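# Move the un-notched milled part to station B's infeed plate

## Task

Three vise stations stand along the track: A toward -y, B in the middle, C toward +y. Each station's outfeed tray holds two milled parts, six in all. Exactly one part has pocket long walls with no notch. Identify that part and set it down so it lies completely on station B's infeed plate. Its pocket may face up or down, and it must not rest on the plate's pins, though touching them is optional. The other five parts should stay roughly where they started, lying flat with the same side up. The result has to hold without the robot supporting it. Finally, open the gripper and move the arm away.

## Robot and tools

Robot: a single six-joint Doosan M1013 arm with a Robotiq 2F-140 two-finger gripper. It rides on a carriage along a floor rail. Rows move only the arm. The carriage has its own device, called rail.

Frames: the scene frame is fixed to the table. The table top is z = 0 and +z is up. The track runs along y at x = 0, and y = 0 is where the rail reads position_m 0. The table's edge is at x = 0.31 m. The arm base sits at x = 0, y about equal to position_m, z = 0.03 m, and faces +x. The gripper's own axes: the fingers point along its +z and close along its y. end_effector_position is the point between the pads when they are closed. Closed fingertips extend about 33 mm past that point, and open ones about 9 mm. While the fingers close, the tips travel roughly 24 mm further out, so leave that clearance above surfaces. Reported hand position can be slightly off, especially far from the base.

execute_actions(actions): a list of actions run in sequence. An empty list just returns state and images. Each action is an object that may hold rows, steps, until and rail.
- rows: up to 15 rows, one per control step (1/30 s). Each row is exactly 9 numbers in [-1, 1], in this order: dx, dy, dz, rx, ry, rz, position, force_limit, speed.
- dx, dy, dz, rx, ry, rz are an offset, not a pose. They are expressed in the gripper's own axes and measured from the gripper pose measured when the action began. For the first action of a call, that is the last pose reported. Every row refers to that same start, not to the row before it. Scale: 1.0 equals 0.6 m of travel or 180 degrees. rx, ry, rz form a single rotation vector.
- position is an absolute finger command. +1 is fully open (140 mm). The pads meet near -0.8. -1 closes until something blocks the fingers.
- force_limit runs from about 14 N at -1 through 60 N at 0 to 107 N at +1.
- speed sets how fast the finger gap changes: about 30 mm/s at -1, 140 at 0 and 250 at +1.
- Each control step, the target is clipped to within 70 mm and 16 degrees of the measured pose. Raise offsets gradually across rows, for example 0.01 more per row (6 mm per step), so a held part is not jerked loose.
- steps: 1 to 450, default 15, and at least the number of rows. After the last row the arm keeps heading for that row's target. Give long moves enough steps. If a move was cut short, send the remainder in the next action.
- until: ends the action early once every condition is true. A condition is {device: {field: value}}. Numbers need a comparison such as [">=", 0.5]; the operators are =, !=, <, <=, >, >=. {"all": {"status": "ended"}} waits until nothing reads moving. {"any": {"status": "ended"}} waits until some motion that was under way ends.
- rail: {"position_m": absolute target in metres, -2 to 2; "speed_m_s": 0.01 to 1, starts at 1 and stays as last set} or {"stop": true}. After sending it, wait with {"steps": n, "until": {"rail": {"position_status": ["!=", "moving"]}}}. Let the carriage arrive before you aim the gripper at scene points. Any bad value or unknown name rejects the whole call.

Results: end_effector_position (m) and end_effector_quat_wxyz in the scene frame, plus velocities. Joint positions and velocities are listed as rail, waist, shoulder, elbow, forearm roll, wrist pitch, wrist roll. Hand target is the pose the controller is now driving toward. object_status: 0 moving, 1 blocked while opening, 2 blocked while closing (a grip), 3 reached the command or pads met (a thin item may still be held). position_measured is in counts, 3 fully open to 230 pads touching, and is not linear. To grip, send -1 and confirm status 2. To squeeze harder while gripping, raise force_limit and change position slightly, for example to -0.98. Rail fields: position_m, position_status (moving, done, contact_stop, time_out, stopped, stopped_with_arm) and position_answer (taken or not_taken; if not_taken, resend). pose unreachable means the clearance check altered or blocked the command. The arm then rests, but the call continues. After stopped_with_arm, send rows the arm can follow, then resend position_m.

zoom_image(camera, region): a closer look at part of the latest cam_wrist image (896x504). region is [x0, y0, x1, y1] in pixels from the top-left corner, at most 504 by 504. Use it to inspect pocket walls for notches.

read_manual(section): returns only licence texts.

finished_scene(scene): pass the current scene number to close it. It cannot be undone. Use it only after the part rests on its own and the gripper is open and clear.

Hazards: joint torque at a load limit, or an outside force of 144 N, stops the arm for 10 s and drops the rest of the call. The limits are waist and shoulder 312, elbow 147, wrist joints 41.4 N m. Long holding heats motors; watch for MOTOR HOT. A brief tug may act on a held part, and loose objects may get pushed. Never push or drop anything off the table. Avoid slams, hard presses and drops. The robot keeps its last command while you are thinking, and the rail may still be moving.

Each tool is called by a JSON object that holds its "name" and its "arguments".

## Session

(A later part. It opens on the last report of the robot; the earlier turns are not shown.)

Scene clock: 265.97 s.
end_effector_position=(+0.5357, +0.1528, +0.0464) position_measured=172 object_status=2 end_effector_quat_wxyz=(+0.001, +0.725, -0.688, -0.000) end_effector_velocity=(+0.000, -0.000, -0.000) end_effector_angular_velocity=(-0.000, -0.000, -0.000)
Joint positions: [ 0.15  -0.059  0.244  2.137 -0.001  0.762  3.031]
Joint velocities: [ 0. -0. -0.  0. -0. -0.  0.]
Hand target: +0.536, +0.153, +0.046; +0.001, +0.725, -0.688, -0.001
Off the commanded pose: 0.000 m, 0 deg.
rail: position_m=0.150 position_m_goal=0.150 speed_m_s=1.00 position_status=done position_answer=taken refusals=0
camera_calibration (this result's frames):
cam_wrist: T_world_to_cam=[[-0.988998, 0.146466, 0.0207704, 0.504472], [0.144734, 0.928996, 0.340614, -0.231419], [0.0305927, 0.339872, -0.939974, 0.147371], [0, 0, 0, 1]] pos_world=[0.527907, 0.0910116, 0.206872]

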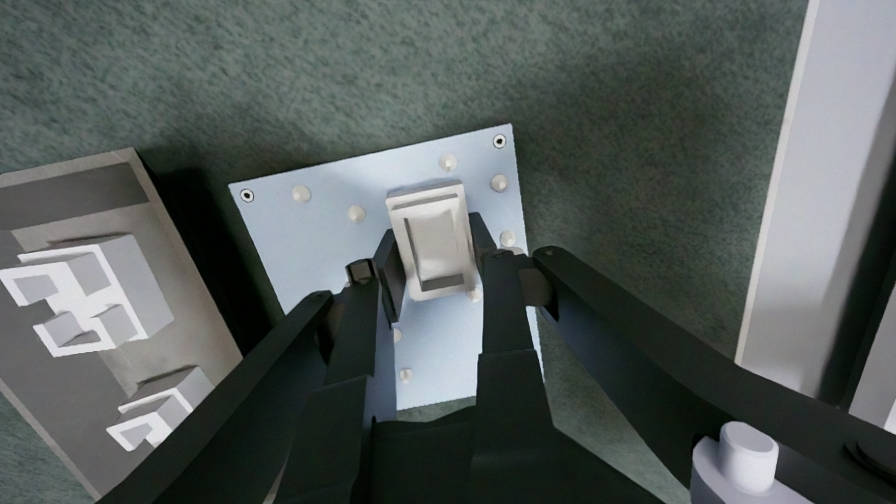

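{"name": "execute_actions", "arguments": {"actions": [{"rows": [[0,0,0.001,0,0,0,-1,0.4,-0.7],[0,0,0.002,0,0,0,-1,0.4,-0.7],[0,0,0.003,0,0,0,-1,0.4,-0.7],[0,0,0.004,0,0,0,-1,0.4,-0.7]], "steps": 12}]}}

{"name": "zoom_image", "arguments": {"camera": "cam_wrist", "region": [330, 130, 530, 330]}}

Scene clock: 273.10 s.
end_effector_position=(+0.5357, +0.1528, +0.0441) position_measured=172 object_status=2 end_effector_quat_wxyz=(+0.001, +0.725, -0.688, -0.001) end_effector_velocity=(-0.000, +0.000, -0.000) end_effector_angular_velocity=(+0.000, +0.000, -0.000)
Joint positions: [ 0.15  -0.059  0.248  2.139 -0.001  0.757  3.031]
Joint velocities: [ 0.  0.  0.  0. -0. -0.  0.]
Hand target: +0.536, +0.153, +0.044; +0.001, +0.725, -0.688, -0.000
Off the commanded pose: 0.000 m, 0 deg.
rail: position_m=0.150 position_m_goal=0.150 speed_m_s=1.00 position_status=done position_answer=taken refusals=0
camera_calibration (this result's frames):
cam_wrist: T_world_to_cam=[[-0.988984, 0.146563, 0.0207324, 0.504505], [0.14481, 0.928957, 0.340689, -0.230661], [0.0306731, 0.339938, -0.939947, 0.145079], [0, 0, 0, 1]] pos_world=[0.527899, 0.0910142, 0.204491]

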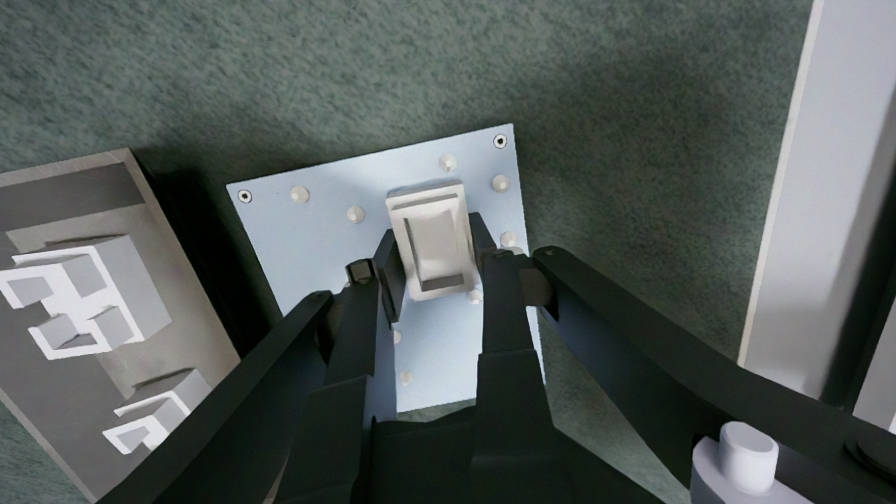

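Region (330, 130, 530, 330) of cam_wrist's 896x504 image, scaled by 2.520, with more detail than that image has.

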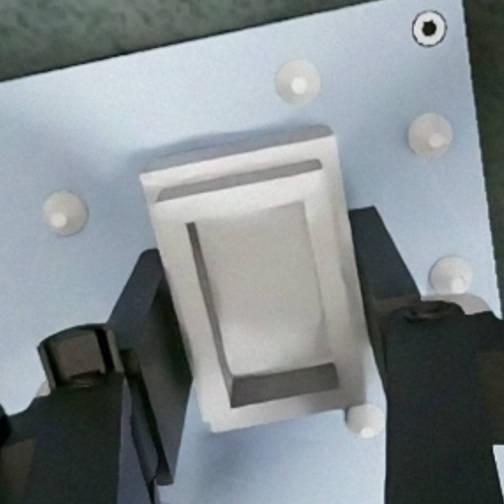

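{"name": "zoom_image", "arguments": {"camera": "cam_wrist", "region": [0, 140, 300, 440]}}

Region (0, 140, 300, 440) of cam_wrist's 896x504 image, scaled by 1.680, with more detail than that image has.

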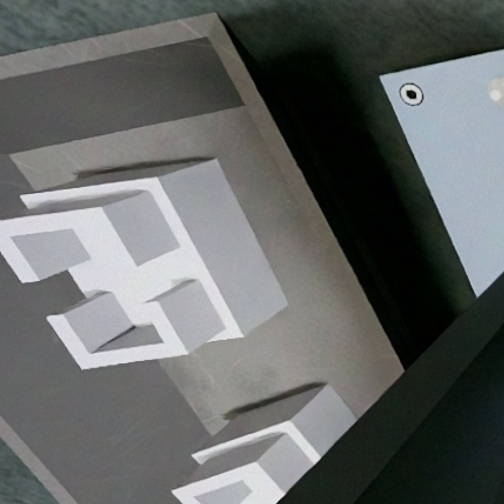

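{"name": "execute_actions", "arguments": {"actions": [{"rows": [[0,0,0.001,0,0,0,-1,0.4,-0.7],[0,0,0.002,0,0,0,-1,0.4,-0.7],[0,0,0.003,0,0,0,-1,0.4,-0.7]], "steps": 12}]}}

{"name": "zoom_image", "arguments": {"camera": "cam_wrist", "region": [330, 130, 530, 330]}}

Scene clock: 288.90 s.
end_effector_position=(+0.5357, +0.1528, +0.0423) position_measured=172 object_status=2 end_effector_quat_wxyz=(+0.001, +0.725, -0.688, -0.000) end_effector_velocity=(+0.000, -0.000, -0.000) end_effector_angular_velocity=(-0.000, -0.000, -0.000)
Joint positions: [ 0.15  -0.059  0.25   2.14  -0.001  0.753  3.031]
Joint velocities: [ 0.  0. -0. -0.  0. -0.  0.]
Hand target: +0.536, +0.153, +0.042; +0.001, +0.725, -0.688, -0.001
Off the commanded pose: 0.000 m, 0 deg.
rail: position_m=0.150 position_m_goal=0.150 speed_m_s=1.00 position_status=done position_answer=taken refusals=0
camera_calibration (this result's frames):
cam_wrist: T_world_to_cam=[[-0.988997, 0.14647, 0.0207537, 0.504547], [0.144731, 0.928996, 0.340617, -0.229988], [0.03061, 0.339873, -0.939973, 0.143426], [0, 0, 0, 1]] pos_world=[0.527892, 0.0910101, 0.202683]

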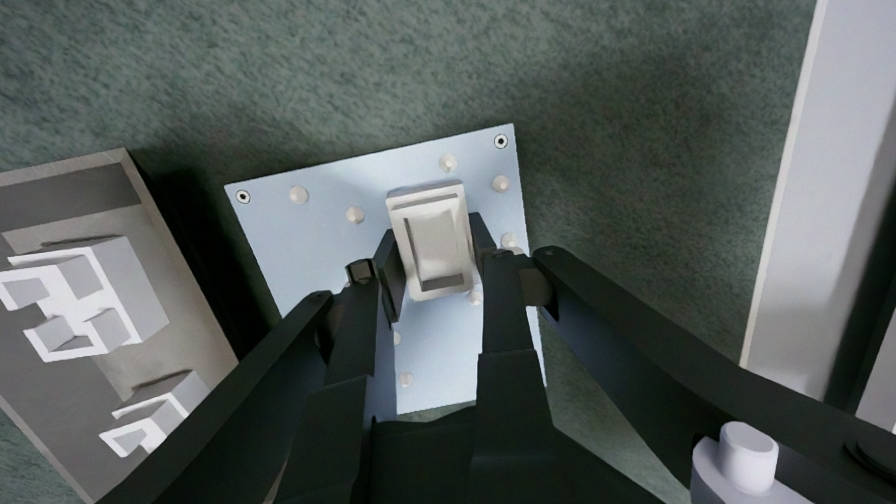

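Region (330, 130, 530, 330) of cam_wrist's 896x504 image, scaled by 2.520, with more detail than that image has.

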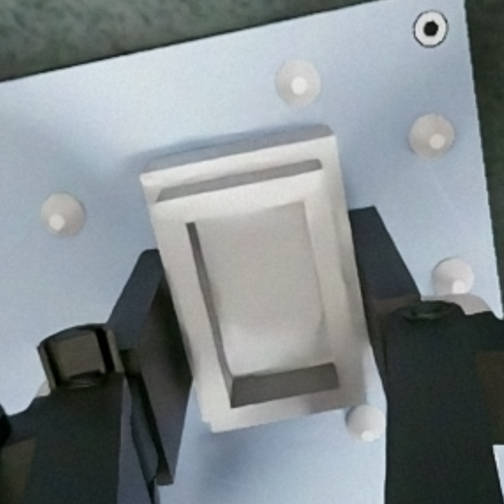

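{"name": "execute_actions", "arguments": {"actions": [{"rows": [[0,0,0.001,0,0,0,-1,0.4,-0.7],[0,0,0.002,0,0,0,-1,0.4,-0.7],[0,0,0.003,0,0,0,-1,0.4,-0.7]], "steps": 12}]}}

{"name": "zoom_image", "arguments": {"camera": "cam_wrist", "region": [330, 130, 530, 330]}}

Scene clock: 292.67 s.
end_effector_position=(+0.5357, +0.1528, +0.0406) position_measured=172 object_status=2 end_effector_quat_wxyz=(+0.001, +0.725, -0.688, -0.000) end_effector_velocity=(-0.000, +0.000, -0.000) end_effector_angular_velocity=(+0.000, +0.001, +0.000)
Joint positions: [ 0.15  -0.059  0.253  2.141 -0.001  0.75   3.031]
Joint velocities: [ 0.  0.  0.  0. -0. -0.  0.]
Hand target: +0.536, +0.153, +0.040; +0.001, +0.725, -0.688, -0.000
Off the commanded pose: 0.000 m, 0 deg.
rail: position_m=0.150 position_m_goal=0.150 speed_m_s=1.00 position_status=done position_answer=taken refusals=0
camera_calibration (this result's frames):
cam_wrist: T_world_to_cam=[[-0.988987, 0.146567, 0.0205418, 0.504647], [0.144748, 0.92896, 0.340708, -0.229438], [0.030854, 0.339929, -0.939945, 0.141686], [0, 0, 0, 1]] pos_world=[0.527928, 0.0910113, 0.200982]

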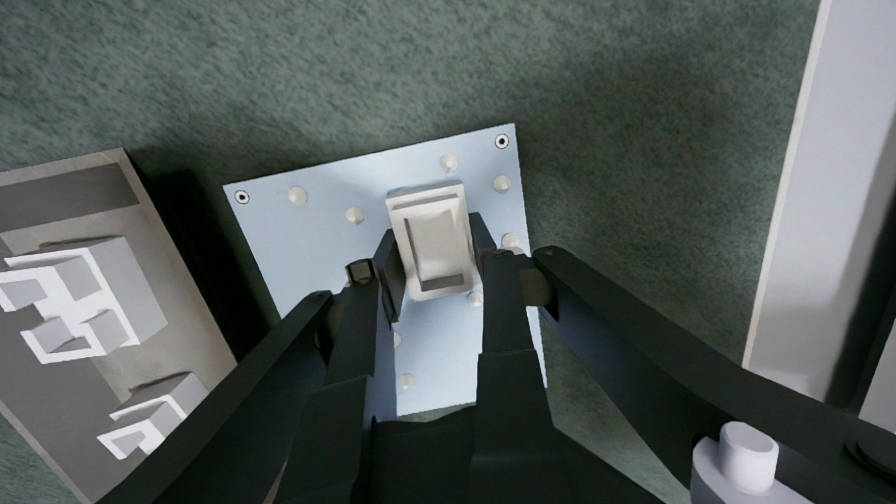

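Region (330, 130, 530, 330) of cam_wrist's 896x504 image, scaled by 2.520, with more detail than that image has.

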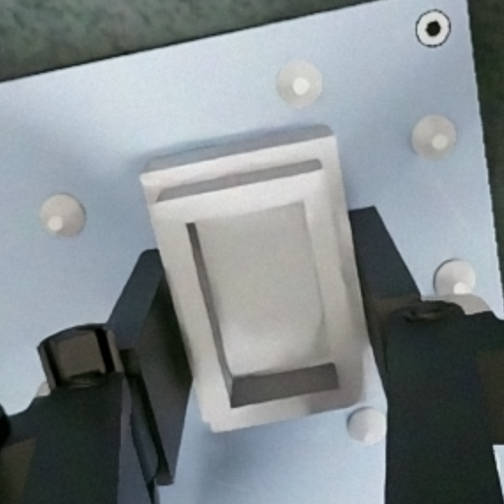

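{"name": "execute_actions", "arguments": {"actions": [{"rows": [[0,0,0,0,0,0,-0.16,0.4,-0.7]], "steps": 15}, {"rows": [[0,0,-0.003,0,0,0,-0.16,0.4,-0.7],[0,0,-0.008,0,0,0,-0.16,0.4,-0.7],[0,0,-0.016,0,0,0,-0.16,0.4,-0.7],[0,0,-0.027,0,0,0,-0.16,0.4,-0.7],[0,0,-0.041,0,0,0,-0.16,0.4,-0.7],[0,0,-0.058,0,0,0,-0.16,0.4,-0.7],[0,0,-0.078,0,0,0,-0.16,0.4,-0.7],[0,0,-0.1,0,0,0,-0.16,0.4,-0.7],[0,0,-0.123,0,0,0,-0.16,0.4,-0.7],[0,0,-0.147,0,0,0,-0.16,0.4,-0.7],[0,0,-0.171,0,0,0,-0.16,0.4,-0.7],[0,0,-0.195,0,0,0,-0.16,0.4,-0.7],[0,0,-0.218,0,0,0,-0.16,0.4,-0.7],[0,0,-0.24,0,0,0,-0.16,0.4,-0.7],[0,0,-0.26,0,0,0,-0.16,0.4,-0.7]], "steps": 24}]}}

Scene clock: 298.17 s.
end_effector_position=(+0.5361, +0.1530, +0.1964) position_measured=149 object_status=3 end_effector_quat_wxyz=(+0.001, +0.725, -0.688, -0.001) end_effector_velocity=(+0.001, -0.000, +0.000) end_effector_angular_velocity=(+0.000, -0.000, +0.002)
Joint positions: [ 0.15  -0.058  0.076  2.002 -0.001  1.065  3.031]
Joint velocities: [ 0.     0.     0.001 -0.001 -0.     0.    -0.002]
Hand target: +0.536, +0.153, +0.196; +0.001, +0.725, -0.688, -0.001
Off the commanded pose: 0.000 m, 0 deg.
rail: position_m=0.150 position_m_goal=0.150 speed_m_s=1.00 position_status=done position_answer=taken refusals=0
camera_calibration (this result's frames):
cam_wrist: T_world_to_cam=[[-0.988998, 0.146476, 0.0207017, 0.501737], [0.144713, 0.92892, 0.340831, -0.282813], [0.0306934, 0.340077, -0.939897, 0.288107], [0, 0, 0, 1]] pos_world=[0.5283, 0.0912392, 0.356795]

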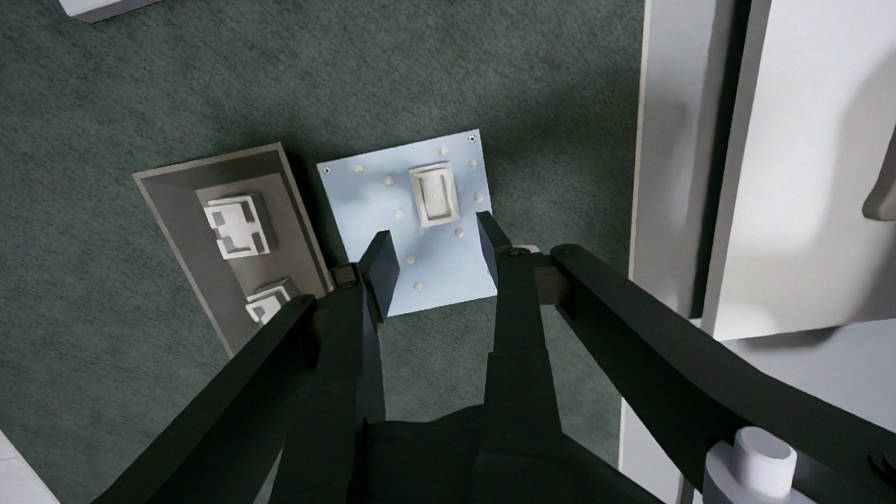

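{"name": "zoom_image", "arguments": {"camera": "cam_wrist", "region": [310, 120, 510, 320]}}

Region (310, 120, 510, 320) of cam_wrist's 896x504 image, scaled by 2.520, with more detail than that image has.

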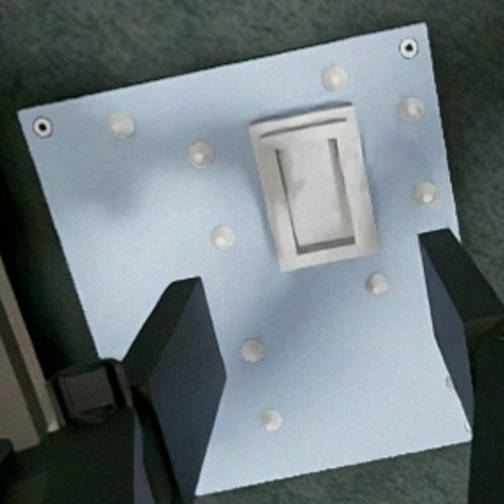

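{"name": "finished_scene", "arguments": {"scene": 1}}

The scene is finished: the task was done.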